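# Swap tube racks between counter and desk through door

## Task

Carry the blue rack holding the tubes from the counter to the desk, and carry the empty red rack from the desk to the counter, passing through the door that swings shut by itself. When finished, both racks must stand upright on their new surfaces, each tube must be seated all the way down in a hole of the blue rack, and the door must be closed. Neither rack nor any tube may touch the floor. One or both robots may be used. At the end, release everything and move the robots away, and no robot may have fallen or be left leaning.

## Robot and tools

Robots: two identical Hello Robot Stretch 4 units, r1 and r2. Each has an omni-wheel base, a lift on a mast, one telescoping arm pointing forward, a three-joint wrist (yaw, pitch, roll) and a two-finger gripper. Each carries four cameras: <name>_head_camera, <name>_head_left_camera, <name>_head_right_camera and <name>_wrist_camera. A robot is about 1.6 m tall, and its base rim lies within 0.23 m of the base origin. Loose objects may occasionally get a brief push from outside.

Frames: every robot reports in its own frames. Its base frame sits on the floor under the base centre, with x forward, y left and z up. hand_pose is the point between the open fingertips, given in the base frame; it may be a little off. The odometry frame is the base frame where the scene began. Only images, lidar_m and wrist_depth_mm show where one robot is relative to the other.

execute_actions: arguments are actions (a list holding exactly one action, or empty to just read state and images) and cameras (a list of camera names, or "all"; left out or null means all, [] means none). The single action is an object keyed by "r1" and/or "r2". Under each key you give "base", "joints" or both, plus optional "pace" and "contact_limits"; or you give only "end_of_arm". All motions in one action start at once.
- base: one command only, an offset from where the base last measured itself, in that robot's base frame. {"translate_m": d} drives along x, forward positive, -2 to 2 m. {"strafe_m": d} slides along y, left positive, -2 to 2 m. {"rotate_rad": d} turns in place, counter-clockwise from above positive, -3.2 to 3.2 rad.
- joints: absolute targets by name. lift_m 0 to 1.2 m; arm_m 0 to 0.55 m (extension); wrist_yaw_rad -1.134 to 4.276 (0 straight ahead, positive turns left, 3.14 stowed backward, above 3.4 the arm may block it); wrist_pitch_rad -1.117 to 4.259 (0 level, 1.57 pointing down); wrist_roll_rad -1.117 to 4.259 (0 puts fingers side by side at one height, positive turns clockwise viewed from behind); gripper_m -0.038 to 0.141 m, the fingertip gap (negative means squeezing the tips together). Out-of-range joint targets are clipped and reported; any other bad value or unknown key rejects the whole call.
- pace: "slow", "default", "fast" or "max" (base up to 0.1/0.3/0.4/0.6 m/s and 1/2/3/4 rad/s); a raised lift lowers these caps.
- contact_limits: {"arm_m": value}, 0 (gentlest) to 0.75 (firmest), default 0.5, how hard the arm may push before halting.
- end_of_arm: "enable_torque" re-powers wrist or gripper motors that shut off.
An action lasts at most 15 s. Anything you omit may keep pursuing its earlier target. If a result reports a stop, remaining calls in that reply are skipped.

wait: seconds 0 to 10; nothing new is commanded, returns state and images. zoom_image: camera plus region [x0, y0, x1, y1] in pixels from the image's top-left, up to 504 by 504, on a camera present in the latest result. read_manual: section "licences", only licence text. finished_scene: scene number (1 or 2); irreversible, reports success and gives the next task. Replying with no tool call ends all scenes.

Results: base_status and joint_status describe how each motion ended: "done" (for the base, wheels turned the full amount even if slipping), "off_target", "contact_stop_at_<key>" (the part halts and may go slack; a slack lift can sag under load), "limit_stop_at_<name>" such as own_body or tilt (tilt means leaning over 6 degrees: lift, arm, wheels go slack), "time_out", "torque_fault" (wrist motor went limp; send enable_torque). on_its_own lists uncommanded behaviour; its "held at" is a target, not a position. lidar_m: 12 distances in metres, 30-degree sectors starting straight ahead and going counter-clockwise (4th left, 7th behind, 10th right); "-" means nothing seen or closer than 0.25 m; it sees from about 0.15 m up, misses glass, thin legs and much behind. wrist_depth_mm: 7x7 grid of depths, 100 to 2000 mm, top-left first. base_odometry counts wheel turns; if turned_by_wheels and turned_by_imu differ by over about 0.1 rad, the base struck or slipped. base_tilt is in degrees, forward and right positive, with a fixed offset up to 1.5. motor_effort is percent of maximum, peak in brackets; wheel positive turns the base right. A firm grip shows as a clear gripper_m effort change at targets of 0 or more; a load in a level gripper shifts wrist_pitch effort.

Gripping: command a gap smaller than the object; lower squeezes harder and pulls it toward the wrist. Readings do not confirm a hold. If fingertips jam on a surface below, raise the lift. To unfold at the start, send lift_m 0.4 with wrist_yaw_rad 0.

Avoid: letting the robots press on each other (fails and ends the run; after bases touch, any further driving presses hard, and no state line reports it); shared carrying, since the two bases can differ by about 3 cm per metre and may tip; turning or driving with over 1 kg held and arm_m beyond 0.2, especially fast; strong pushes or pulls with a high gripper; holding over about 2 kg in a level gripper; drops, slams and hard hits. Time keeps running while you think, with the last command held.

Each tool is called after "Call:" by a JSON object that holds its "fn" and its "kwargs".

## Session

Call:
{"fn": "execute_actions", "kwargs": {"actions": []}}

Scene clock: 0.00 s.
r1.base_odometry: x=+0.000 y=+0.000 heading=+0.000 (m, m, rad; r1's odometry frame)
r1.turned_by_wheels: +0.000 (rad since the last result)
r1.turned_by_imu: +0.000 (rad since the last result)
r1.base_tilt: forward=+0.8 right=+0.1 (deg)
r1.lidar_m: 0.65 0.68 0.75 0.73 0.81 1.16 1.24 1.32 1.24 1.19 1.30 2.01
r1.base_status: not commanded
r1.joint_positions: lift_m=+0.167 arm_m=+0.000 wrist_yaw_rad=+3.084 wrist_pitch_rad=+0.003 wrist_roll_rad=+0.012 gripper_m=+0.057
r1.joint_status: not commanded
r1.motor_effort: lift_m=+18 arm_m=-1 wrist_yaw_rad=+3 wrist_pitch_rad=-4 wrist_roll_rad=+0 gripper_m=-4 wheel_0=+1 wheel_1=+0 wheel_2=+1 (%)
r1.hand_pose: x=-0.1123 y=+0.1038 z=+0.3447 quat_wxyz=(+0.029, -0.001, +0.006, +1.000) (m; r1's base frame)
r1.wrist_depth_mm: 139 140 1464 1430 1464 1430 1008 / - 139 1430 1397 1397 1397 1060 / 106 138 248 1397 1430 1397 1042 / 113 138 281 1397 1397 1397 1042 / 135 1397 1397 1430 1397 1366 1060 / 1336 1366 1366 1397 1366 1366 1078 / 1118 1008 193 991 904 1042 976
r2.base_odometry: x=+0.000 y=+0.000 heading=+0.000 (m, m, rad; r2's odometry frame)
r2.turned_by_wheels: +0.000 (rad since the last result)
r2.turned_by_imu: +0.000 (rad since the last result)
r2.base_tilt: forward=+0.5 right=+0.0 (deg)
r2.lidar_m: 1.83 1.75 1.71 1.14 0.96 0.93 1.07 1.30 1.31 1.54 1.64 1.61
r2.base_status: not commanded
r2.joint_positions: lift_m=+0.129 arm_m=-0.002 wrist_yaw_rad=+3.214 wrist_pitch_rad=+0.020 wrist_roll_rad=-0.008 gripper_m=+0.057
r2.joint_status: not commanded
r2.motor_effort: lift_m=+18 arm_m=+0 wrist_yaw_rad=+1 wrist_pitch_rad=-6 wrist_roll_rad=-1 gripper_m=-2 wheel_0=+0 wheel_1=+0 wheel_2=+1 (%)
r2.hand_pose: x=-0.1248 y=+0.0664 z=+0.3013 quat_wxyz=(-0.036, -0.010, -0.004, +0.999) (m; r2's base frame)
r2.wrist_depth_mm: - - 129 1366 1098 917 820 / - - 129 1336 1118 931 809 / - 110 131 1281 1118 917 809 / 136 133 200 1366 1118 917 798 / 210 1430 1537 1336 1060 946 798 / 212 976 212 946 195 891 809 / 213 272 294 - 723 699 732
pictures: r1_head_camera, r1_head_left_camera, r1_head_right_camera, r1_wrist_camera, r2_head_camera, r2_head_left_camera, r2_head_right_camera, r2_wrist_camera
Images, in order (width x height): r1_head_camera 420x560, r1_head_left_camera 420x672, r1_head_right_camera 420x672, r1_wrist_camera 616x392, r2_head_camera 420x560, r2_head_left_camera 420x672, r2_head_right_camera 420x672, r2_wrist_camera 616x392.

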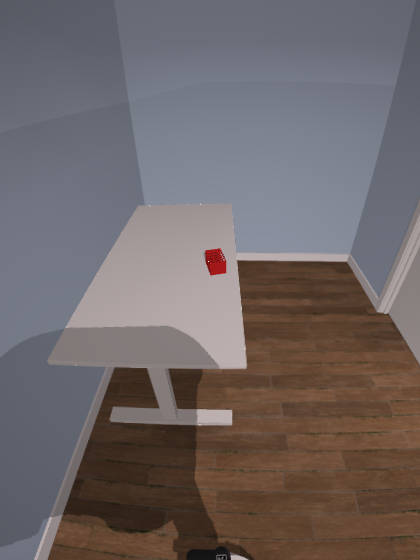

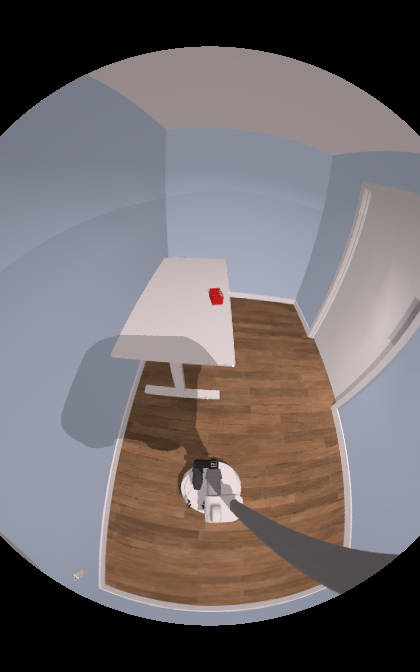

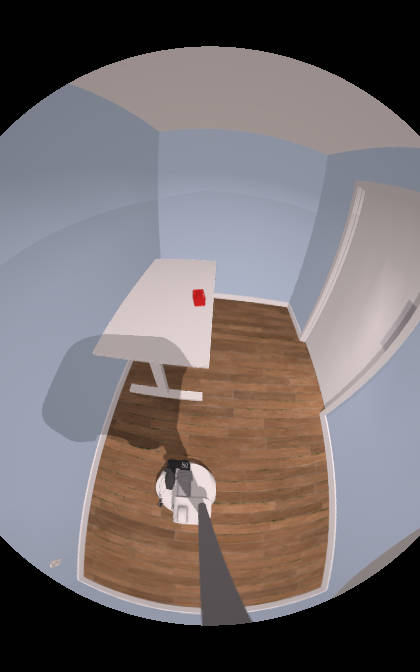

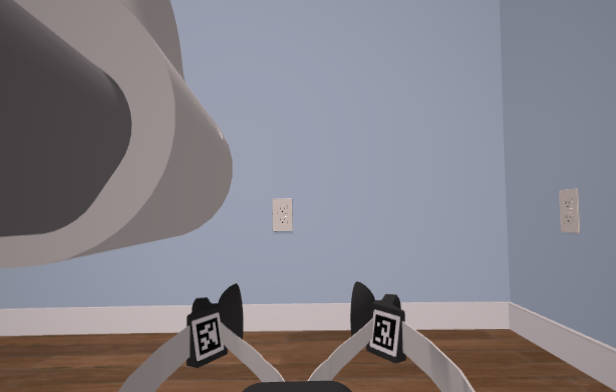

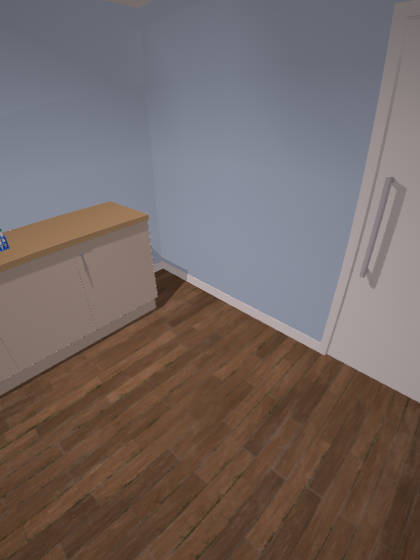

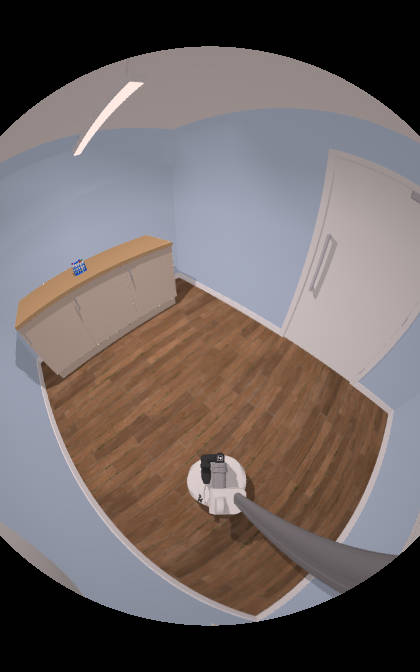

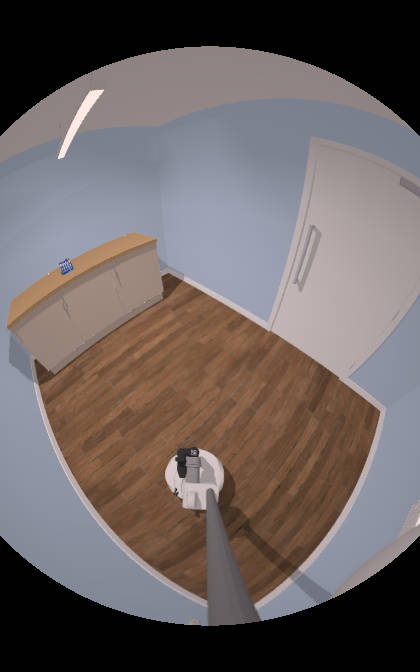

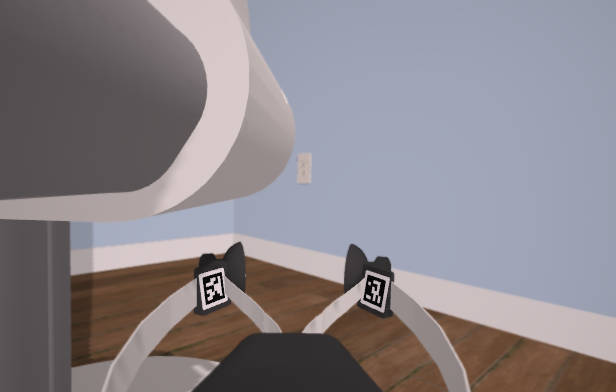

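Call:
{"fn": "zoom_image", "kwargs": {"camera": "r1_head_camera", "region": [160, 220, 280, 300]}}

Call:
{"fn": "zoom_image", "kwargs": {"camera": "r2_head_left_camera", "region": [30, 240, 130, 300]}}

Region (160, 220, 280, 300) of r1_head_camera's 420x560 image, scaled by 4.200, with more detail than that image has.

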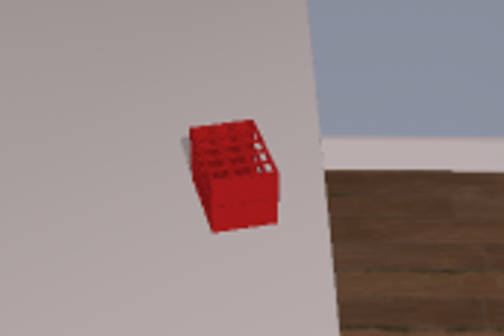

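Region (30, 240, 130, 300) of r2_head_left_camera's 420x672 image, scaled by 5.040, with more detail than that image has; it fills the top 302 rows of this view, and the rest is white.

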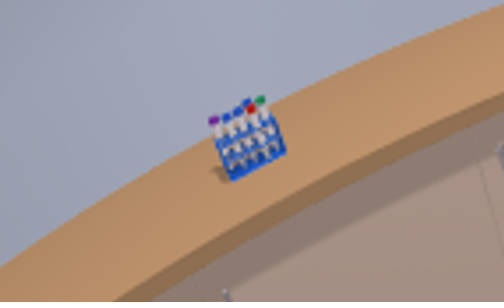

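Call:
{"fn": "execute_actions", "kwargs": {"actions": [{"r1":{"joints":{"lift_m":0.75,"wrist_yaw_rad":0,"gripper_m":0.14,"wrist_pitch_rad":0.3},"pace":"fast"},"r2":{"base":{"rotate_rad":0.75},"joints":{"lift_m":0.9,"wrist_yaw_rad":0,"gripper_m":0.14,"wrist_pitch_rad":0.3},"pace":"fast"}}], "cameras": ["r1_head_camera","r1_wrist_camera","r2_head_camera","r2_wrist_camera"]}}

Scene clock: 4.57 s.
r1.base_odometry: x=+0.000 y=+0.000 heading=+0.000 (m, m, rad; r1's odometry frame)
r1.turned_by_wheels: +0.000 (rad since the last result)
r1.turned_by_imu: +0.002 (rad since the last result)
r1.base_tilt: forward=+0.7 right=+0.1 (deg)
r1.lidar_m: 0.64 0.70 0.76 0.72 0.80 1.17 1.26 1.36 1.24 1.20 1.29 2.00
r1.base_status: not commanded
r1.joint_positions: lift_m=+0.750 arm_m=+0.000 wrist_yaw_rad=+0.000 wrist_pitch_rad=+0.302 wrist_roll_rad=+0.012 gripper_m=+0.140
r1.joint_status: all done
r1.motor_effort: lift_m=+19(21) arm_m=-1(0) wrist_yaw_rad=+1(3) wrist_pitch_rad=-5(4) wrist_roll_rad=+0(1) gripper_m=+3(1) wheel_0=+1(1) wheel_1=+0(0) wheel_2=+1(1) (%)
r1.hand_pose: x=+0.4462 y=-0.0873 z=+0.8423 quat_wxyz=(+0.989, +0.006, +0.150, -0.001) (m; r1's base frame)
r1.wrist_depth_mm: 1182 1708 - - - - - / 1138 1661 - - - - - / 1160 1576 - - - - 1983 / 960 960 946 1025 - - 1983 / 621 621 627 676 - - - / 521 212 512 1708 1808 1661 1756 / 1160 647 1336 160 1430 1397 1464
r2.base_odometry: x=+0.000 y=+0.000 heading=+0.750 (m, m, rad; r2's odometry frame)
r2.turned_by_wheels: +0.750 (rad since the last result)
r2.turned_by_imu: +0.753 (rad since the last result)
r2.base_tilt: forward=+0.4 right=-0.1 (deg)
r2.lidar_m: 1.71 1.48 1.00 0.94 0.95 1.23 1.34 1.37 1.76 1.64 1.58 1.88
r2.base_status: done
r2.joint_positions: lift_m=+0.900 arm_m=-0.002 wrist_yaw_rad=+0.000 wrist_pitch_rad=+0.302 wrist_roll_rad=-0.008 gripper_m=+0.140
r2.joint_status: all done
r2.motor_effort: lift_m=+22(25) arm_m=-1(1) wrist_yaw_rad=+0(6) wrist_pitch_rad=-5(5) wrist_roll_rad=+1(1) gripper_m=-1(4) wheel_0=+0(6) wheel_1=-1(2) wheel_2=+0(9) (%)
r2.hand_pose: x=+0.4447 y=-0.0873 z=+0.9920 quat_wxyz=(+0.989, -0.004, +0.150, +0.001) (m; r2's base frame)
r2.wrist_depth_mm: 1661 1863 1921 1921 - - 1808 / 1661 1863 - - - - 1863 / 1661 1499 1499 1499 1537 1618 1863 / 1708 1576 1537 1576 1661 1708 1808 / 1661 1618 1661 1708 1708 1756 1863 / 1576 1618 1618 1708 1618 1756 1708 / 1397 1366 1397 - 1464 1430 1464
pictures: r1_head_camera, r1_wrist_camera, r2_head_camera, r2_wrist_camera
Images, in order (width x height): r1_head_camera 420x560, r1_wrist_camera 616x392, r2_head_camera 420x560, r2_wrist_camera 616x392.

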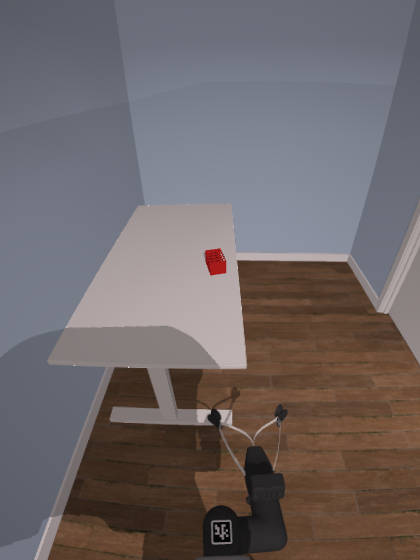

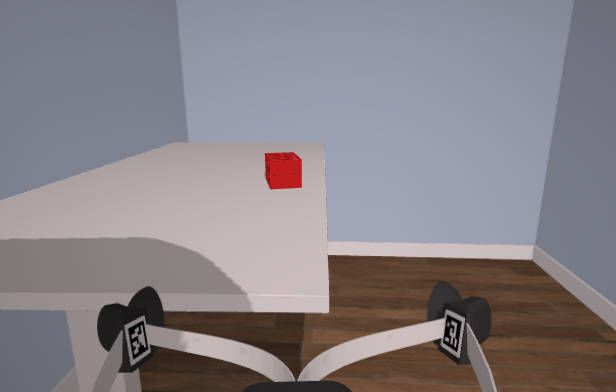

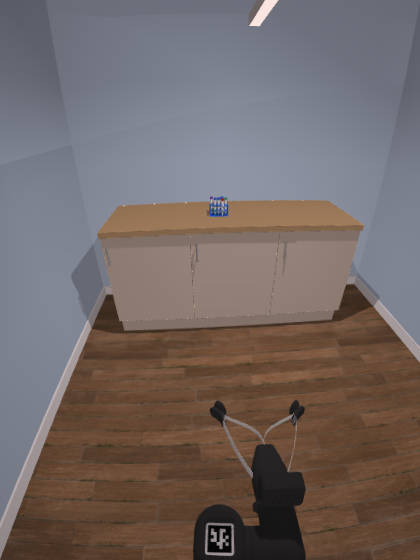

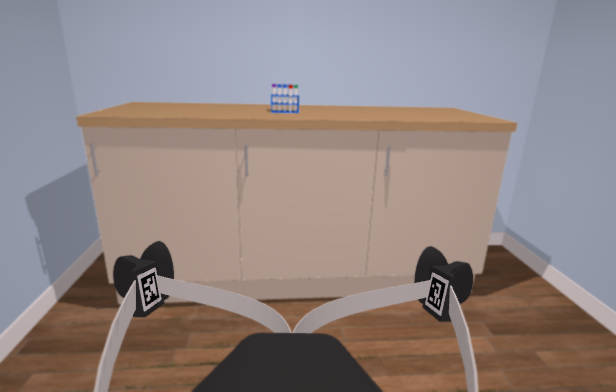

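Call:
{"fn": "execute_actions", "kwargs": {"actions": [{"r1":{"base":{"translate_m":0.35},"joints":{"arm_m":0.2},"pace":"fast"},"r2":{"base":{"translate_m":1.15},"pace":"fast"}}], "cameras": ["r1_head_camera","r1_wrist_camera","r2_head_camera","r2_wrist_camera"]}}

Scene clock: 9.90 s.
r1.base_odometry: x=+0.350 y=+0.000 heading=+0.001 (m, m, rad; r1's odometry frame)
r1.turned_by_wheels: +0.001 (rad since the last result)
r1.turned_by_imu: +0.003 (rad since the last result)
r1.base_tilt: forward=+0.9 right=+0.1 (deg)
r1.lidar_m: 0.29 0.32 0.48 0.69 0.78 1.15 1.61 1.67 1.27 1.23 1.38 0.33
r1.base_status: done
r1.joint_positions: lift_m=+0.750 arm_m=+0.198 wrist_yaw_rad=+0.000 wrist_pitch_rad=+0.302 wrist_roll_rad=+0.012 gripper_m=+0.140
r1.joint_status: all done
r1.motor_effort: lift_m=+19(19) arm_m=+9(10) wrist_yaw_rad=+2(3) wrist_pitch_rad=-4(5) wrist_roll_rad=+0(0) gripper_m=+0(0) wheel_0=+2(10) wheel_1=+2(9) wheel_2=+2(14) (%)
r1.hand_pose: x=+0.6447 y=-0.0874 z=+0.8423 quat_wxyz=(+0.989, +0.006, +0.150, -0.001) (m; r1's base frame)
r1.wrist_depth_mm: 1098 1537 1618 1618 1576 1576 1537 / 1118 1576 1708 1661 1618 1618 1618 / 1098 1499 1661 1708 1708 1618 1661 / 976 960 946 946 1756 1661 1708 / 621 615 535 539 1808 1756 1708 / 459 213 455 452 1863 1618 1756 / 366 336 334 160 1336 1430 1430
r2.base_odometry: x=+0.841 y=+0.784 heading=+0.750 (m, m, rad; r2's odometry frame)
r2.turned_by_wheels: +0.000 (rad since the last result)
r2.turned_by_imu: -0.003 (rad since the last result)
r2.base_tilt: forward=+0.5 right=+0.0 (deg)
r2.lidar_m: 0.56 0.57 0.77 1.02 1.07 1.39 2.49 2.43 1.61 1.54 0.92 0.60
r2.base_status: done
r2.joint_positions: lift_m=+0.900 arm_m=-0.002 wrist_yaw_rad=+0.000 wrist_pitch_rad=+0.302 wrist_roll_rad=-0.008 gripper_m=+0.140
r2.joint_status: not commanded
r2.motor_effort: lift_m=+22(22) arm_m=-1(1) wrist_yaw_rad=+0(0) wrist_pitch_rad=-4(5) wrist_roll_rad=+0(2) gripper_m=+2(0) wheel_0=+0(6) wheel_1=+0(3) wheel_2=+0(10) (%)
r2.hand_pose: x=+0.4446 y=-0.0874 z=+0.9920 quat_wxyz=(+0.989, -0.004, +0.150, +0.001) (m; r2's base frame)
r2.wrist_depth_mm: 854 878 891 904 904 946 960 / 904 904 931 946 960 1008 991 / 904 946 621 960 991 1008 1025 / 574 585 585 609 621 634 647 / 410 415 418 427 430 439 445 / 418 421 413 421 462 480 492 / 442 452 459 - 492 512 521
pictures: r1_head_camera, r1_wrist_camera, r2_head_camera, r2_wrist_camera
Images, in order (width x height): r1_head_camera 420x560, r1_wrist_camera 616x392, r2_head_camera 420x560, r2_wrist_camera 616x392.

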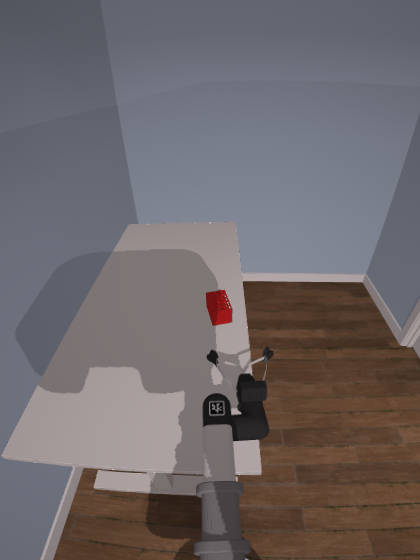

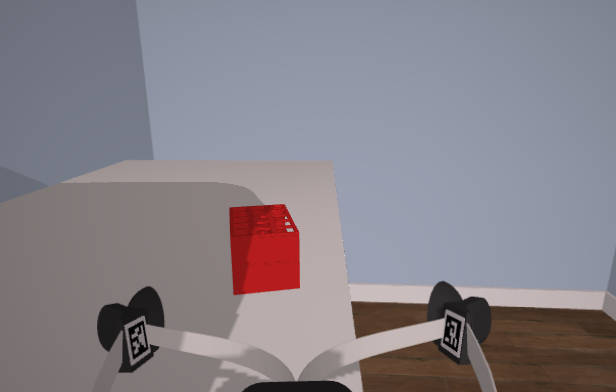

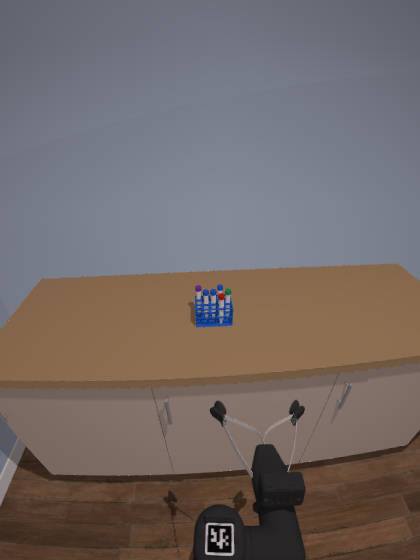

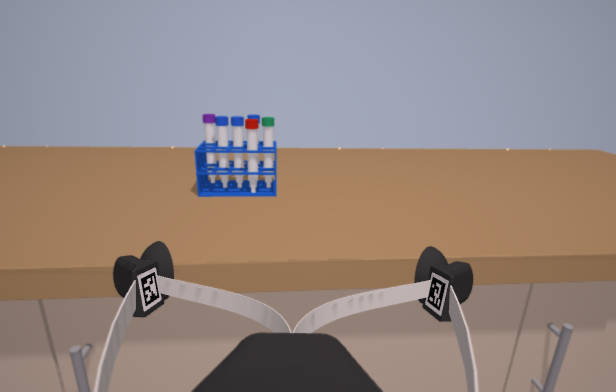

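Call:
{"fn": "execute_actions", "kwargs": {"actions": [{"r1":{"base":{"translate_m":0.12},"joints":{"arm_m":0.27,"wrist_yaw_rad":0.15,"lift_m":0.71}},"r2":{"base":{"strafe_m":0.085},"joints":{"arm_m":0.2,"lift_m":0.87}}}], "cameras": ["r1_head_camera","r1_wrist_camera","r2_head_camera","r2_wrist_camera"]}}

Scene clock: 12.93 s.
r1.base_odometry: x=+0.470 y=+0.000 heading=+0.001 (m, m, rad; r1's odometry frame)
r1.turned_by_wheels: +0.000 (rad since the last result)
r1.turned_by_imu: +0.002 (rad since the last result)
r1.base_tilt: forward=+0.9 right=+0.1 (deg)
r1.lidar_m: 0.25 0.25 0.32 0.70 0.76 1.16 1.72 1.69 1.29 1.24 1.39 0.25
r1.base_status: done
r1.joint_positions: lift_m=+0.710 arm_m=+0.268 wrist_yaw_rad=+0.150 wrist_pitch_rad=+0.302 wrist_roll_rad=+0.012 gripper_m=+0.140
r1.joint_status: all done
r1.motor_effort: lift_m=+16(17) arm_m=+9(15) wrist_yaw_rad=+2(6) wrist_pitch_rad=-5(5) wrist_roll_rad=+0(1) gripper_m=+2(4) wheel_0=+3(9) wheel_1=+3(8) wheel_2=-2(10) (%)
r1.hand_pose: x=+0.7246 y=-0.0453 z=+0.8026 quat_wxyz=(+0.986, -0.005, +0.150, +0.073) (m; r1's base frame)
r1.wrist_depth_mm: 878 1182 1537 1430 1397 1281 1255 / 904 1182 1576 1464 1430 1366 1308 / 904 1205 1576 1537 1464 1397 1366 / 788 809 798 798 878 1464 1397 / 521 517 517 384 512 1537 1464 / 382 213 377 272 359 1499 1464 / 304 279 279 160 286 1281 1397
r2.base_odometry: x=+0.783 y=+0.846 heading=+0.750 (m, m, rad; r2's odometry frame)
r2.turned_by_wheels: +0.000 (rad since the last result)
r2.turned_by_imu: +0.001 (rad since the last result)
r2.base_tilt: forward=+0.5 right=-0.1 (deg)
r2.lidar_m: 0.55 0.58 0.76 0.94 0.98 1.28 2.52 2.54 1.74 1.61 0.94 0.63
r2.base_status: done
r2.joint_positions: lift_m=+0.870 arm_m=+0.199 wrist_yaw_rad=+0.000 wrist_pitch_rad=+0.302 wrist_roll_rad=-0.008 gripper_m=+0.140
r2.joint_status: all done
r2.motor_effort: lift_m=+14(21) arm_m=+5(6) wrist_yaw_rad=+0(2) wrist_pitch_rad=-5(5) wrist_roll_rad=+0(0) gripper_m=+0(2) wheel_0=+1(5) wheel_1=-2(7) wheel_2=-1(2) (%)
r2.hand_pose: x=+0.6454 y=-0.0874 z=+0.9628 quat_wxyz=(+0.989, -0.004, +0.150, +0.001) (m; r2's base frame)
r2.wrist_depth_mm: 683 691 707 715 741 750 759 / 699 723 741 741 768 778 788 / 741 750 759 404 798 809 831 / 492 500 442 430 530 535 544 / 349 349 357 359 366 373 377 / 271 251 253 266 257 272 286 / 221 216 224 - 229 229 232
pictures: r1_head_camera, r1_wrist_camera, r2_head_camera, r2_wrist_camera
Images, in order (width x height): r1_head_camera 420x560, r1_wrist_camera 616x392, r2_head_camera 420x560, r2_wrist_camera 616x392.

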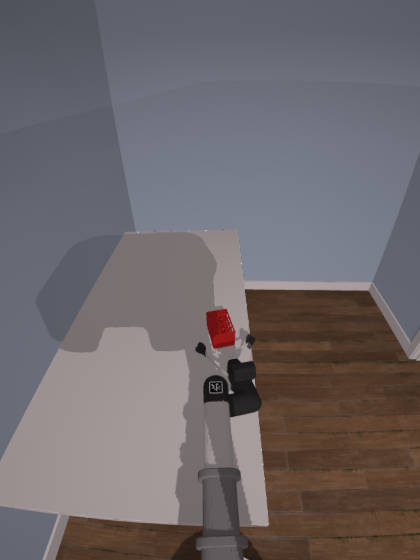

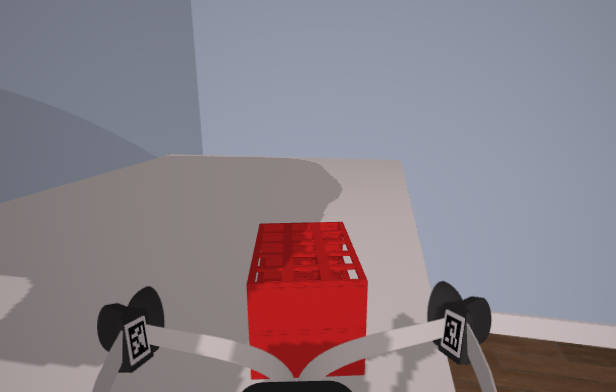

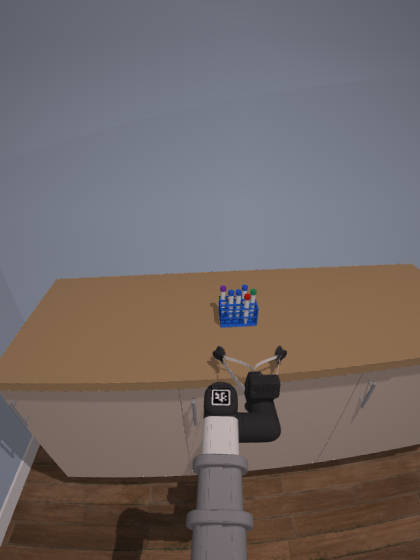

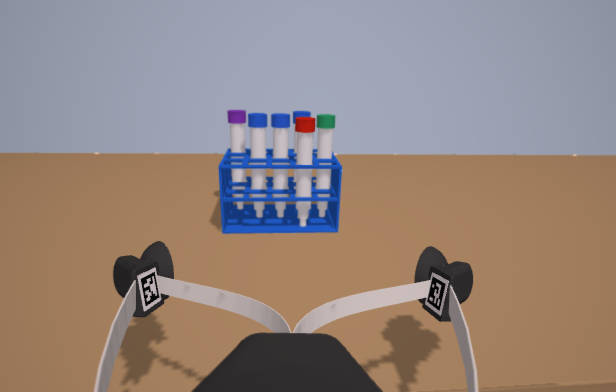

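Call:
{"fn": "execute_actions", "kwargs": {"actions": [{"r1":{"joints":{"lift_m":0.67}},"r2":{"base":{"strafe_m":0.02},"joints":{"arm_m":0.3,"lift_m":0.86}}}], "cameras": ["r1_wrist_camera","r2_wrist_camera"]}}

Call:
{"fn": "execute_actions", "kwargs": {"actions": [{"r1":{"joints":{"arm_m":0.36},"pace":"slow"}}], "cameras": ["r1_wrist_camera","r1_head_camera"]}}

Scene clock: 15.17 s.
r1.base_odometry: x=+0.470 y=+0.000 heading=+0.001 (m, m, rad; r1's odometry frame)
r1.turned_by_wheels: +0.000 (rad since the last result)
r1.turned_by_imu: +0.001 (rad since the last result)
r1.base_tilt: forward=+0.8 right=+0.1 (deg)
r1.lidar_m: 0.25 0.25 0.30 0.69 0.78 1.12 1.72 1.67 1.28 1.23 1.42 0.25
r1.base_status: not commanded
r1.joint_positions: lift_m=+0.670 arm_m=+0.268 wrist_yaw_rad=+0.150 wrist_pitch_rad=+0.302 wrist_roll_rad=+0.012 gripper_m=+0.140
r1.joint_status: all done
r1.motor_effort: lift_m=+15(15) arm_m=+9(9) wrist_yaw_rad=+2(3) wrist_pitch_rad=-5(5) wrist_roll_rad=+0(0) gripper_m=+2(1) wheel_0=+3(3) wheel_1=+3(3) wheel_2=-2(1) (%)
r1.hand_pose: x=+0.7246 y=-0.0453 z=+0.7626 quat_wxyz=(+0.986, -0.005, +0.150, +0.073) (m; r1's base frame)
r1.wrist_depth_mm: 878 1160 1537 1464 1366 1308 1255 / 904 1229 1537 1499 1397 1366 1308 / 904 1118 1537 1499 1430 1397 1366 / 640 640 634 332 707 1397 1397 / 415 413 384 262 407 1499 1464 / 306 213 304 272 287 1537 1464 / 245 223 224 161 231 1229 1336
r2.base_odometry: x=+0.770 y=+0.861 heading=+0.750 (m, m, rad; r2's odometry frame)
r2.turned_by_wheels: +0.000 (rad since the last result)
r2.turned_by_imu: +0.001 (rad since the last result)
r2.base_tilt: forward=+0.4 right=+0.0 (deg)
r2.lidar_m: 0.56 0.58 0.79 0.90 0.97 1.26 2.52 2.57 1.75 1.62 0.93 0.62
r2.base_status: done
r2.joint_positions: lift_m=+0.860 arm_m=+0.299 wrist_yaw_rad=+0.000 wrist_pitch_rad=+0.302 wrist_roll_rad=-0.008 gripper_m=+0.140
r2.joint_status: all done
r2.motor_effort: lift_m=+13(12) arm_m=+5(6) wrist_yaw_rad=+1(1) wrist_pitch_rad=-6(4) wrist_roll_rad=-1(1) gripper_m=-2(0) wheel_0=+1(7) wheel_1=+0(7) wheel_2=-1(1) (%)
r2.hand_pose: x=+0.7454 y=-0.0874 z=+0.9528 quat_wxyz=(+0.989, -0.004, +0.150, +0.001) (m; r2's base frame)
r2.wrist_depth_mm: 591 609 615 627 640 647 668 / 621 634 640 654 676 683 699 / 647 661 634 303 699 723 741 / 459 466 342 314 455 508 508 / 325 330 315 314 324 347 353 / 255 236 237 251 242 256 270 / 208 202 210 - 215 215 218
pictures: r1_wrist_camera, r2_wrist_camera
Images, in order (width x height): r1_wrist_camera 616x392, r2_wrist_camera 616x392.

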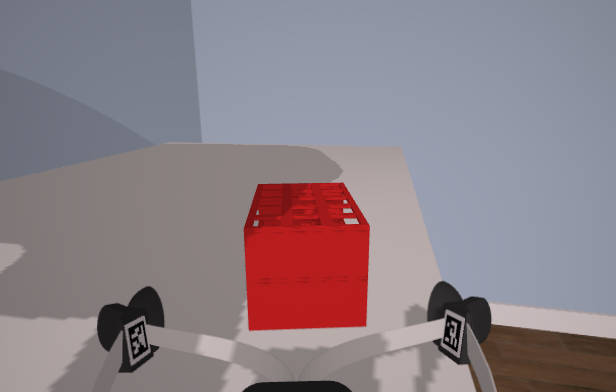

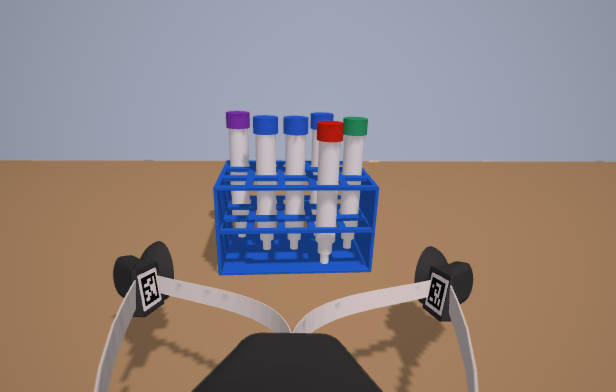

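Scene clock: 17.33 s.
r1.base_odometry: x=+0.470 y=+0.000 heading=+0.001 (m, m, rad; r1's odometry frame)
r1.turned_by_wheels: +0.000 (rad since the last result)
r1.turned_by_imu: +0.001 (rad since the last result)
r1.base_tilt: forward=+0.8 right=+0.1 (deg)
r1.lidar_m: 0.25 0.25 0.32 0.70 0.76 1.16 1.72 1.68 1.26 1.23 1.39 0.25
r1.base_status: not commanded
r1.joint_positions: lift_m=+0.670 arm_m=+0.358 wrist_yaw_rad=+0.150 wrist_pitch_rad=+0.302 wrist_roll_rad=+0.012 gripper_m=+0.140
r1.joint_status: all done
r1.motor_effort: lift_m=+16(16) arm_m=+10(9) wrist_yaw_rad=+2(2) wrist_pitch_rad=-4(4) wrist_roll_rad=-1(1) gripper_m=+0(2) wheel_0=+4(3) wheel_1=+2(2) wheel_2=-1(2) (%)
r1.hand_pose: x=+0.8146 y=-0.0453 z=+0.7626 quat_wxyz=(+0.986, -0.005, +0.150, +0.073) (m; r1's base frame)
r1.wrist_depth_mm: 891 1160 1430 1336 1308 1229 1160 / 878 1182 1464 1397 1336 1255 1229 / 891 1138 1499 1430 1397 1281 1281 / 640 640 640 627 699 1366 1308 / 413 415 307 252 407 1430 1366 / 307 213 177 178 274 1430 1397 / 243 223 182 160 223 240 1336
r2.base_odometry: x=+0.770 y=+0.861 heading=+0.750 (m, m, rad; r2's odometry frame)
r2.turned_by_wheels: +0.000 (rad since the last result)
r2.turned_by_imu: +0.001 (rad since the last result)
r2.base_tilt: forward=+0.4 right=+0.0 (deg)
r2.lidar_m: 0.56 0.57 0.77 0.93 0.95 1.25 2.51 2.58 1.75 1.61 0.94 0.62
r2.base_status: not commanded
r2.joint_positions: lift_m=+0.860 arm_m=+0.299 wrist_yaw_rad=+0.000 wrist_pitch_rad=+0.302 wrist_roll_rad=-0.008 gripper_m=+0.140
r2.joint_status: not commanded
r2.motor_effort: lift_m=+14(13) arm_m=+5(5) wrist_yaw_rad=+1(1) wrist_pitch_rad=-5(5) wrist_roll_rad=-1(1) gripper_m=+2(1) wheel_0=+1(1) wheel_1=+0(0) wheel_2=-1(1) (%)
r2.hand_pose: x=+0.7454 y=-0.0874 z=+0.9528 quat_wxyz=(+0.989, -0.004, +0.150, +0.001) (m; r2's base frame)
r2.wrist_depth_mm: 585 597 615 621 634 654 668 / 615 627 640 661 668 683 699 / 647 661 634 303 691 707 732 / 459 466 342 310 455 508 512 / 325 330 314 312 325 349 355 / 252 236 236 251 242 255 270 / 207 202 211 - 215 216 216
pictures: r1_head_camera, r1_wrist_camera
Images, in order (width x height): r1_head_camera 420x560, r1_wrist_camera 616x392.

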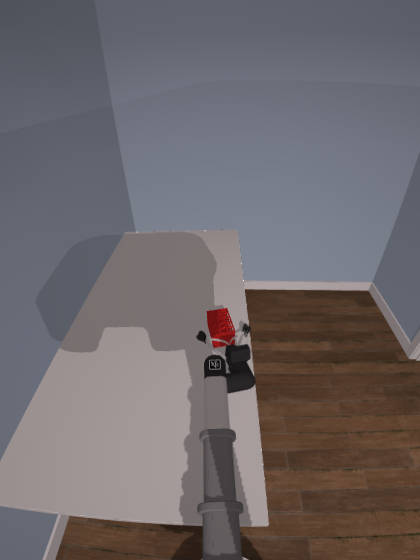

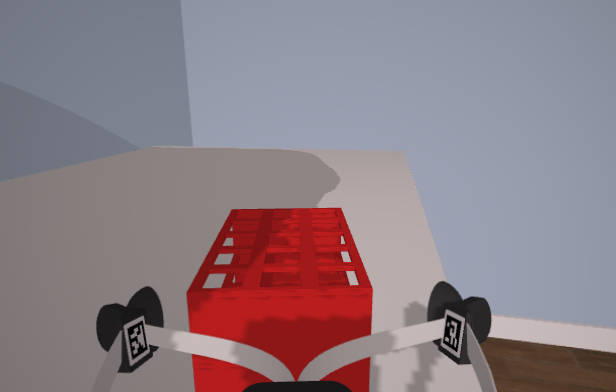

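Call:
{"fn": "execute_actions", "kwargs": {"actions": [{"r1":{"joints":{"gripper_m":0.045}},"r2":{"joints":{"arm_m":0.39},"pace":"slow","contact_limits":{"arm_m":0.2}}}], "cameras": ["r1_wrist_camera","r2_wrist_camera","r2_head_camera"]}}

Scene clock: 20.00 s.
r1.base_odometry: x=+0.470 y=+0.000 heading=+0.001 (m, m, rad; r1's odometry frame)
r1.turned_by_wheels: +0.000 (rad since the last result)
r1.turned_by_imu: +0.001 (rad since the last result)
r1.base_tilt: forward=+0.8 right=+0.1 (deg)
r1.lidar_m: 0.25 0.25 0.31 0.71 0.75 1.15 1.72 1.68 1.27 1.23 1.44 0.25
r1.base_status: not commanded
r1.joint_positions: lift_m=+0.670 arm_m=+0.358 wrist_yaw_rad=+0.150 wrist_pitch_rad=+0.303 wrist_roll_rad=+0.012 gripper_m=+0.045
r1.joint_status: all done
r1.motor_effort: lift_m=+16(15) arm_m=+9(9) wrist_yaw_rad=+2(2) wrist_pitch_rad=-7(7) wrist_roll_rad=+0(0) gripper_m=-19(14) wheel_0=+3(3) wheel_1=+3(3) wheel_2=-1(2) (%)
r1.hand_pose: x=+0.8145 y=-0.0453 z=+0.7624 quat_wxyz=(+0.986, -0.005, +0.151, +0.073) (m; r1's base frame)
r1.wrist_depth_mm: 878 1160 1464 1336 1281 1229 1182 / 878 1182 1464 1397 1336 1255 1205 / 891 1118 1430 1430 1397 1308 1255 / 634 621 621 627 699 1366 1336 / 410 410 357 243 402 1397 1366 / 306 304 170 171 180 1464 1366 / 243 175 175 176 180 230 1336
r2.base_odometry: x=+0.770 y=+0.861 heading=+0.750 (m, m, rad; r2's odometry frame)
r2.turned_by_wheels: +0.000 (rad since the last result)
r2.turned_by_imu: +0.001 (rad since the last result)
r2.base_tilt: forward=+0.5 right=+0.0 (deg)
r2.lidar_m: 0.55 0.57 0.77 0.91 0.94 1.26 2.52 2.57 1.75 1.63 0.92 0.62
r2.base_status: not commanded
r2.joint_positions: lift_m=+0.860 arm_m=+0.389 wrist_yaw_rad=+0.000 wrist_pitch_rad=+0.302 wrist_roll_rad=-0.008 gripper_m=+0.140
r2.joint_status: all done
r2.motor_effort: lift_m=+14(13) arm_m=+5(6) wrist_yaw_rad=+1(0) wrist_pitch_rad=-5(4) wrist_roll_rad=-1(1) gripper_m=+2(1) wheel_0=+1(1) wheel_1=+0(1) wheel_2=-1(1) (%)
r2.contact_limits: arm_m 0.2
r2.hand_pose: x=+0.8353 y=-0.0874 z=+0.9528 quat_wxyz=(+0.989, -0.004, +0.150, +0.001) (m; r2's base frame)
r2.wrist_depth_mm: 517 521 535 544 549 564 580 / 535 554 564 569 591 591 609 / 569 574 569 585 609 640 640 / 455 469 238 220 452 504 517 / 327 330 227 214 234 347 351 / 253 236 216 208 220 255 268 / 207 202 210 - 215 215 218
pictures: r1_wrist_camera, r2_head_camera, r2_wrist_camera
Images, in order (width x height): r1_wrist_camera 616x392, r2_head_camera 420x560, r2_wrist_camera 616x392.

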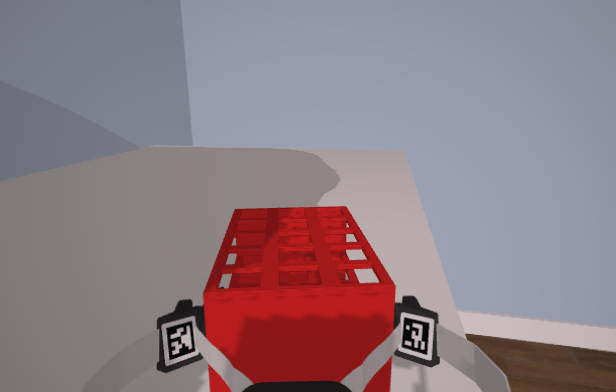

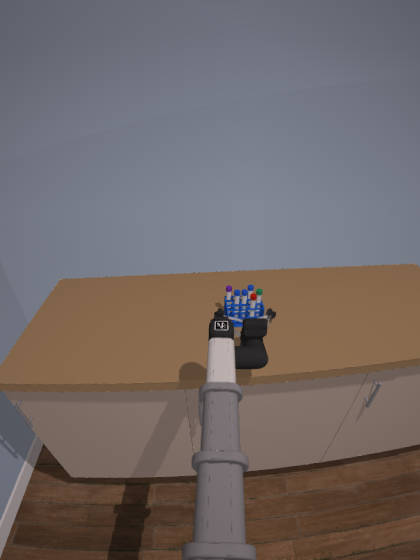

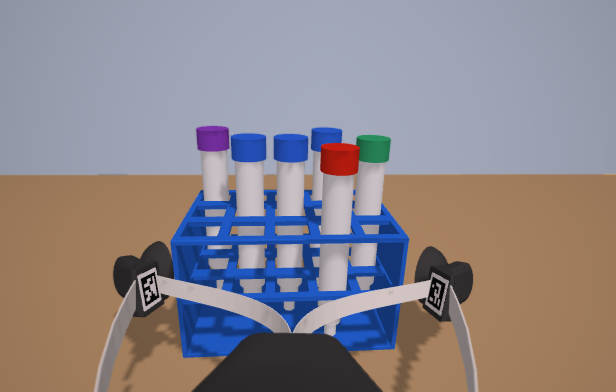

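Call:
{"fn": "execute_actions", "kwargs": {"actions": [{"r1":{"joints":{"lift_m":0.74},"pace":"slow"},"r2":{"joints":{"arm_m":0.415},"pace":"slow","contact_limits":{"arm_m":0.2}}}], "cameras": ["r1_wrist_camera","r2_wrist_camera"]}}

Scene clock: 21.73 s.
r1.base_odometry: x=+0.470 y=+0.000 heading=+0.001 (m, m, rad; r1's odometry frame)
r1.turned_by_wheels: +0.000 (rad since the last result)
r1.turned_by_imu: +0.001 (rad since the last result)
r1.base_tilt: forward=+0.9 right=+0.1 (deg)
r1.lidar_m: 0.25 0.25 0.32 0.72 0.78 1.14 1.72 1.68 1.27 1.24 1.42 0.25
r1.base_status: not commanded
r1.joint_positions: lift_m=+0.740 arm_m=+0.358 wrist_yaw_rad=+0.150 wrist_pitch_rad=+0.303 wrist_roll_rad=+0.012 gripper_m=+0.045
r1.joint_status: all done
r1.motor_effort: lift_m=+20(21) arm_m=+9(10) wrist_yaw_rad=+2(2) wrist_pitch_rad=-7(8) wrist_roll_rad=+0(0) gripper_m=-16(17) wheel_0=+3(3) wheel_1=+3(2) wheel_2=-2(2) (%)
r1.hand_pose: x=+0.8145 y=-0.0453 z=+0.8320 quat_wxyz=(+0.986, -0.005, +0.151, +0.073) (m; r1's base frame)
r1.wrist_depth_mm: 891 1138 1397 1336 1308 1229 1160 / 878 1182 1464 1397 1308 1255 1229 / 891 1182 1499 1464 1366 1366 1255 / 854 917 904 878 1008 1336 1308 / 591 585 517 241 585 1430 1366 / 439 436 170 171 180 1464 1366 / 349 176 175 175 180 1308 1397
r2.base_odometry: x=+0.770 y=+0.861 heading=+0.750 (m, m, rad; r2's odometry frame)
r2.turned_by_wheels: +0.000 (rad since the last result)
r2.turned_by_imu: +0.001 (rad since the last result)
r2.base_tilt: forward=+0.5 right=-0.1 (deg)
r2.lidar_m: 0.56 0.57 0.78 0.89 0.97 1.23 2.52 2.53 1.77 1.61 0.91 0.61
r2.base_status: not commanded
r2.joint_positions: lift_m=+0.860 arm_m=+0.414 wrist_yaw_rad=+0.000 wrist_pitch_rad=+0.302 wrist_roll_rad=-0.008 gripper_m=+0.140
r2.joint_status: all done
r2.motor_effort: lift_m=+13(14) arm_m=+5(6) wrist_yaw_rad=+1(1) wrist_pitch_rad=-4(6) wrist_roll_rad=+1(1) gripper_m=+1(0) wheel_0=+1(1) wheel_1=+0(0) wheel_2=-1(1) (%)
r2.contact_limits: arm_m 0.2
r2.hand_pose: x=+0.8603 y=-0.0874 z=+0.9528 quat_wxyz=(+0.989, -0.004, +0.150, +0.001) (m; r2's base frame)
r2.wrist_depth_mm: 492 504 508 521 535 549 549 / 517 530 539 544 554 574 585 / 544 554 239 227 580 609 615 / 459 466 238 213 421 496 512 / 327 329 224 204 218 349 353 / 253 235 203 202 216 255 268 / 207 202 208 - 214 208 217
pictures: r1_wrist_camera, r2_wrist_camera
Images, in order (width x height): r1_wrist_camera 616x392, r2_wrist_camera 616x392.

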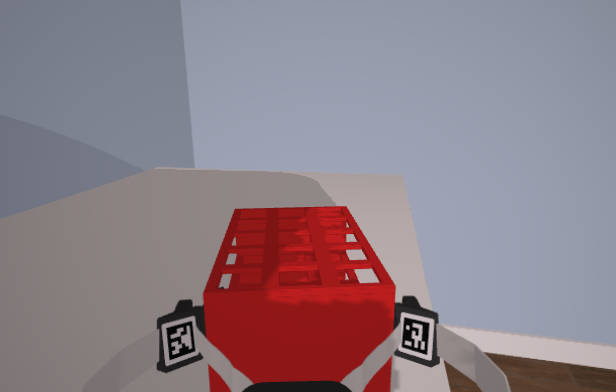

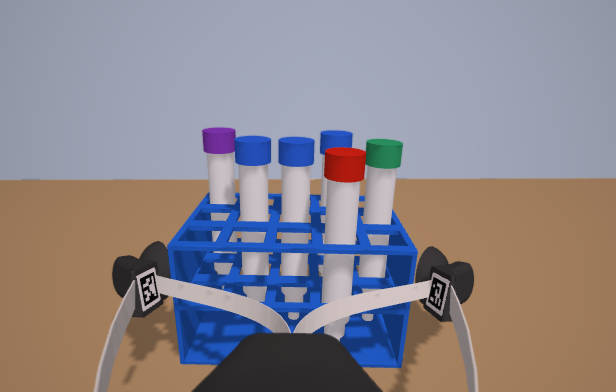

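Call:
{"fn": "execute_actions", "kwargs": {"actions": [{"r1":{"base":{"translate_m":-0.3},"joints":{"arm_m":0.0}},"r2":{"joints":{"gripper_m":0.075}}}], "cameras": ["r1_wrist_camera","r2_wrist_camera","r2_head_camera"]}}

Scene clock: 24.40 s.
r1.base_odometry: x=+0.170 y=+0.000 heading=+0.000 (m, m, rad; r1's odometry frame)
r1.turned_by_wheels: +0.000 (rad since the last result)
r1.turned_by_imu: +0.000 (rad since the last result)
r1.base_tilt: forward=+0.8 right=+0.0 (deg)
r1.lidar_m: 0.47 0.52 0.74 0.72 0.79 1.15 1.41 1.53 1.26 1.22 1.32 1.97
r1.base_status: done
r1.joint_positions: lift_m=+0.740 arm_m=+0.002 wrist_yaw_rad=+0.150 wrist_pitch_rad=+0.303 wrist_roll_rad=+0.012 gripper_m=+0.045
r1.joint_status: all done
r1.motor_effort: lift_m=+19(20) arm_m=-10(8) wrist_yaw_rad=+3(2) wrist_pitch_rad=-9(7) wrist_roll_rad=-1(0) gripper_m=-17(19) wheel_0=-4(9) wheel_1=-3(3) wheel_2=+1(10) (%)
r1.hand_pose: x=+0.4579 y=-0.0453 z=+0.8319 quat_wxyz=(+0.986, -0.005, +0.151, +0.073) (m; r1's base frame)
r1.wrist_depth_mm: 960 1255 1863 1983 1983 1808 1756 / 960 1255 1921 - 1983 1863 1808 / 946 1255 1708 - - 1921 1863 / 891 917 904 917 - - 1921 / 597 585 517 242 676 - 1921 / 442 442 170 171 179 1863 1756 / 366 175 175 176 180 1308 1430
r2.base_odometry: x=+0.770 y=+0.861 heading=+0.750 (m, m, rad; r2's odometry frame)
r2.turned_by_wheels: +0.000 (rad since the last result)
r2.turned_by_imu: +0.001 (rad since the last result)
r2.base_tilt: forward=+0.4 right=+0.0 (deg)
r2.lidar_m: 0.54 0.58 0.74 0.92 0.97 1.24 2.50 2.59 1.76 1.64 0.95 0.62
r2.base_status: not commanded
r2.joint_positions: lift_m=+0.860 arm_m=+0.414 wrist_yaw_rad=+0.000 wrist_pitch_rad=+0.303 wrist_roll_rad=-0.008 gripper_m=+0.075
r2.joint_status: all done
r2.motor_effort: lift_m=+14(13) arm_m=+5(6) wrist_yaw_rad=+1(1) wrist_pitch_rad=-8(8) wrist_roll_rad=+0(1) gripper_m=-16(22) wheel_0=+1(1) wheel_1=+0(1) wheel_2=-1(1) (%)
r2.hand_pose: x=+0.8603 y=-0.0874 z=+0.9525 quat_wxyz=(+0.989, -0.004, +0.151, +0.001) (m; r2's base frame)
r2.wrist_depth_mm: 496 504 512 525 535 539 559 / 517 525 539 549 564 569 585 / 539 554 544 224 580 603 615 / 455 459 224 202 208 496 504 / 324 327 198 193 197 347 351 / 252 180 207 208 191 241 267 / 203 207 198 - 203 210 216
pictures: r1_wrist_camera, r2_head_camera, r2_wrist_camera
Images, in order (width x height): r1_wrist_camera 616x392, r2_head_camera 420x560, r2_wrist_camera 616x392.

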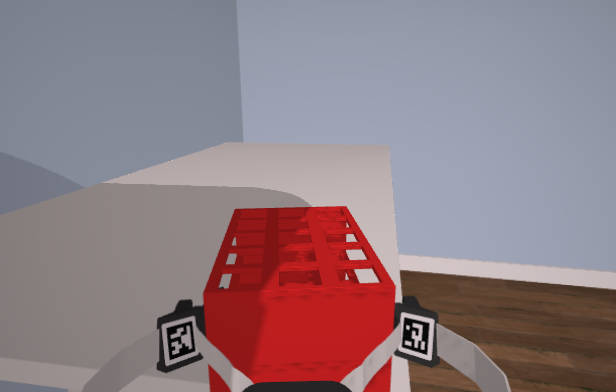

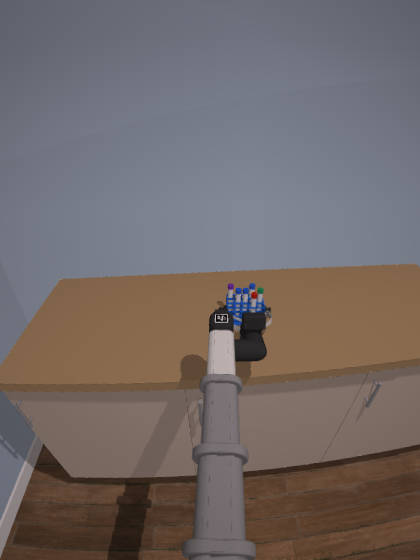

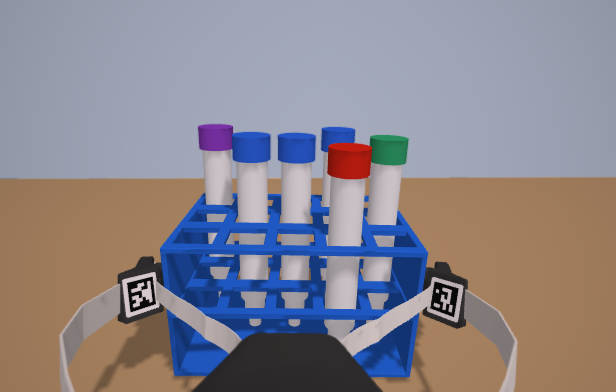

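Lift the blue rack; r1 turns toward the door.

Call:
{"fn": "execute_actions", "kwargs": {"actions": [{"r1":{"base":{"rotate_rad":-1.0},"pace":"slow"},"r2":{"joints":{"lift_m":0.92},"pace":"slow"}}], "cameras": ["r1_head_camera","r1_head_left_camera","r2_wrist_camera"]}}

Scene clock: 26.90 s.
r1.base_odometry: x=+0.170 y=+0.000 heading=-0.999 (m, m, rad; r1's odometry frame)
r1.turned_by_wheels: -0.999 (rad since the last result)
r1.turned_by_imu: -0.999 (rad since the last result)
r1.base_tilt: forward=+0.8 right=+0.2 (deg)
r1.lidar_m: 0.50 0.53 0.49 0.52 0.73 0.72 0.83 1.22 1.40 1.56 1.25 1.20
r1.base_status: done
r1.joint_positions: lift_m=+0.740 arm_m=+0.002 wrist_yaw_rad=+0.150 wrist_pitch_rad=+0.303 wrist_roll_rad=+0.012 gripper_m=+0.045
r1.joint_status: not commanded
r1.motor_effort: lift_m=+19(20) arm_m=-9(9) wrist_yaw_rad=+2(3) wrist_pitch_rad=-9(7) wrist_roll_rad=+0(0) gripper_m=-17(16) wheel_0=+3(8) wheel_1=+2(11) wheel_2=+4(5) (%)
r1.hand_pose: x=+0.4579 y=-0.0453 z=+0.8319 quat_wxyz=(+0.986, -0.005, +0.151, +0.073) (m; r1's base frame)
r1.wrist_depth_mm: 1863 - 1661 1430 1182 917 820 / 1863 - 1756 1499 1229 946 842 / 1921 - 1808 1499 1255 991 866 / 1921 - 1863 1499 1336 991 878 / - - - 243 1308 1025 891 / 1863 1863 170 171 179 1078 917 / 1499 176 175 176 180 1025 946
r2.base_odometry: x=+0.770 y=+0.861 heading=+0.750 (m, m, rad; r2's odometry frame)
r2.turned_by_wheels: +0.000 (rad since the last result)
r2.turned_by_imu: +0.001 (rad since the last result)
r2.base_tilt: forward=+0.5 right=-0.1 (deg)
r2.lidar_m: 0.54 0.56 0.76 0.92 0.96 1.24 2.51 2.56 1.75 1.63 0.92 0.62
r2.base_status: not commanded
r2.joint_positions: lift_m=+0.920 arm_m=+0.414 wrist_yaw_rad=+0.000 wrist_pitch_rad=+0.303 wrist_roll_rad=-0.008 gripper_m=+0.075
r2.joint_status: all done
r2.motor_effort: lift_m=+23(24) arm_m=+6(6) wrist_yaw_rad=+1(1) wrist_pitch_rad=-9(9) wrist_roll_rad=+0(1) gripper_m=-20(21) wheel_0=+1(1) wheel_1=+0(1) wheel_2=-1(1) (%)
r2.hand_pose: x=+0.8602 y=-0.0874 z=+1.0116 quat_wxyz=(+0.989, -0.004, +0.151, +0.001) (m; r2's base frame)
r2.wrist_depth_mm: 492 500 517 525 530 544 559 / 517 530 539 549 559 574 585 / 539 554 549 564 574 609 615 / 559 580 224 201 206 627 647 / 442 445 197 194 197 473 480 / 343 180 207 208 191 329 368 / 276 283 200 - 213 287 296
pictures: r1_head_camera, r1_head_left_camera, r2_wrist_camera
Images, in order (width x height): r1_head_camera 420x560, r1_head_left_camera 420x672, r2_wrist_camera 616x392.

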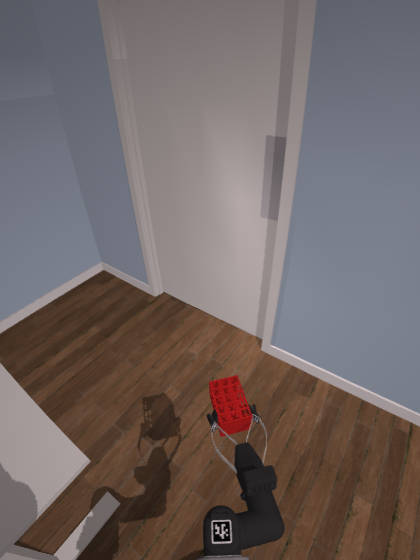

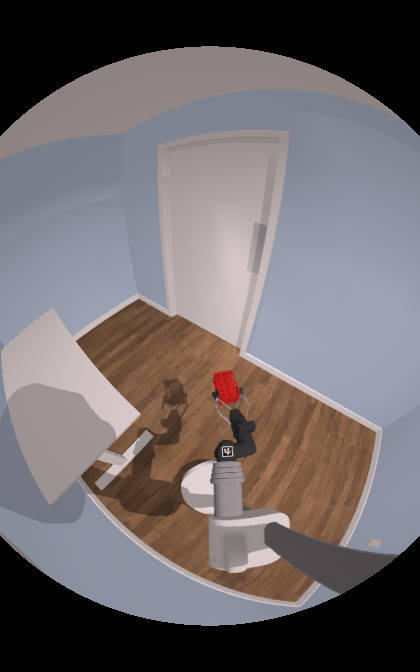

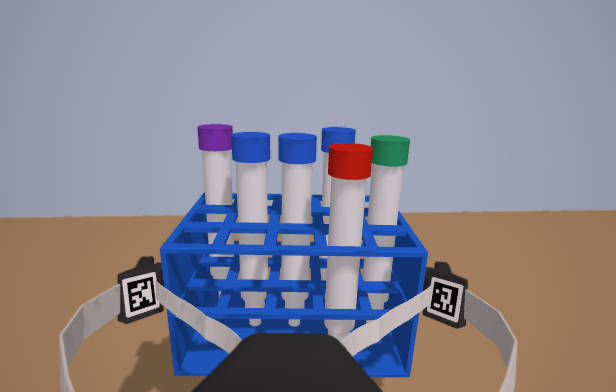

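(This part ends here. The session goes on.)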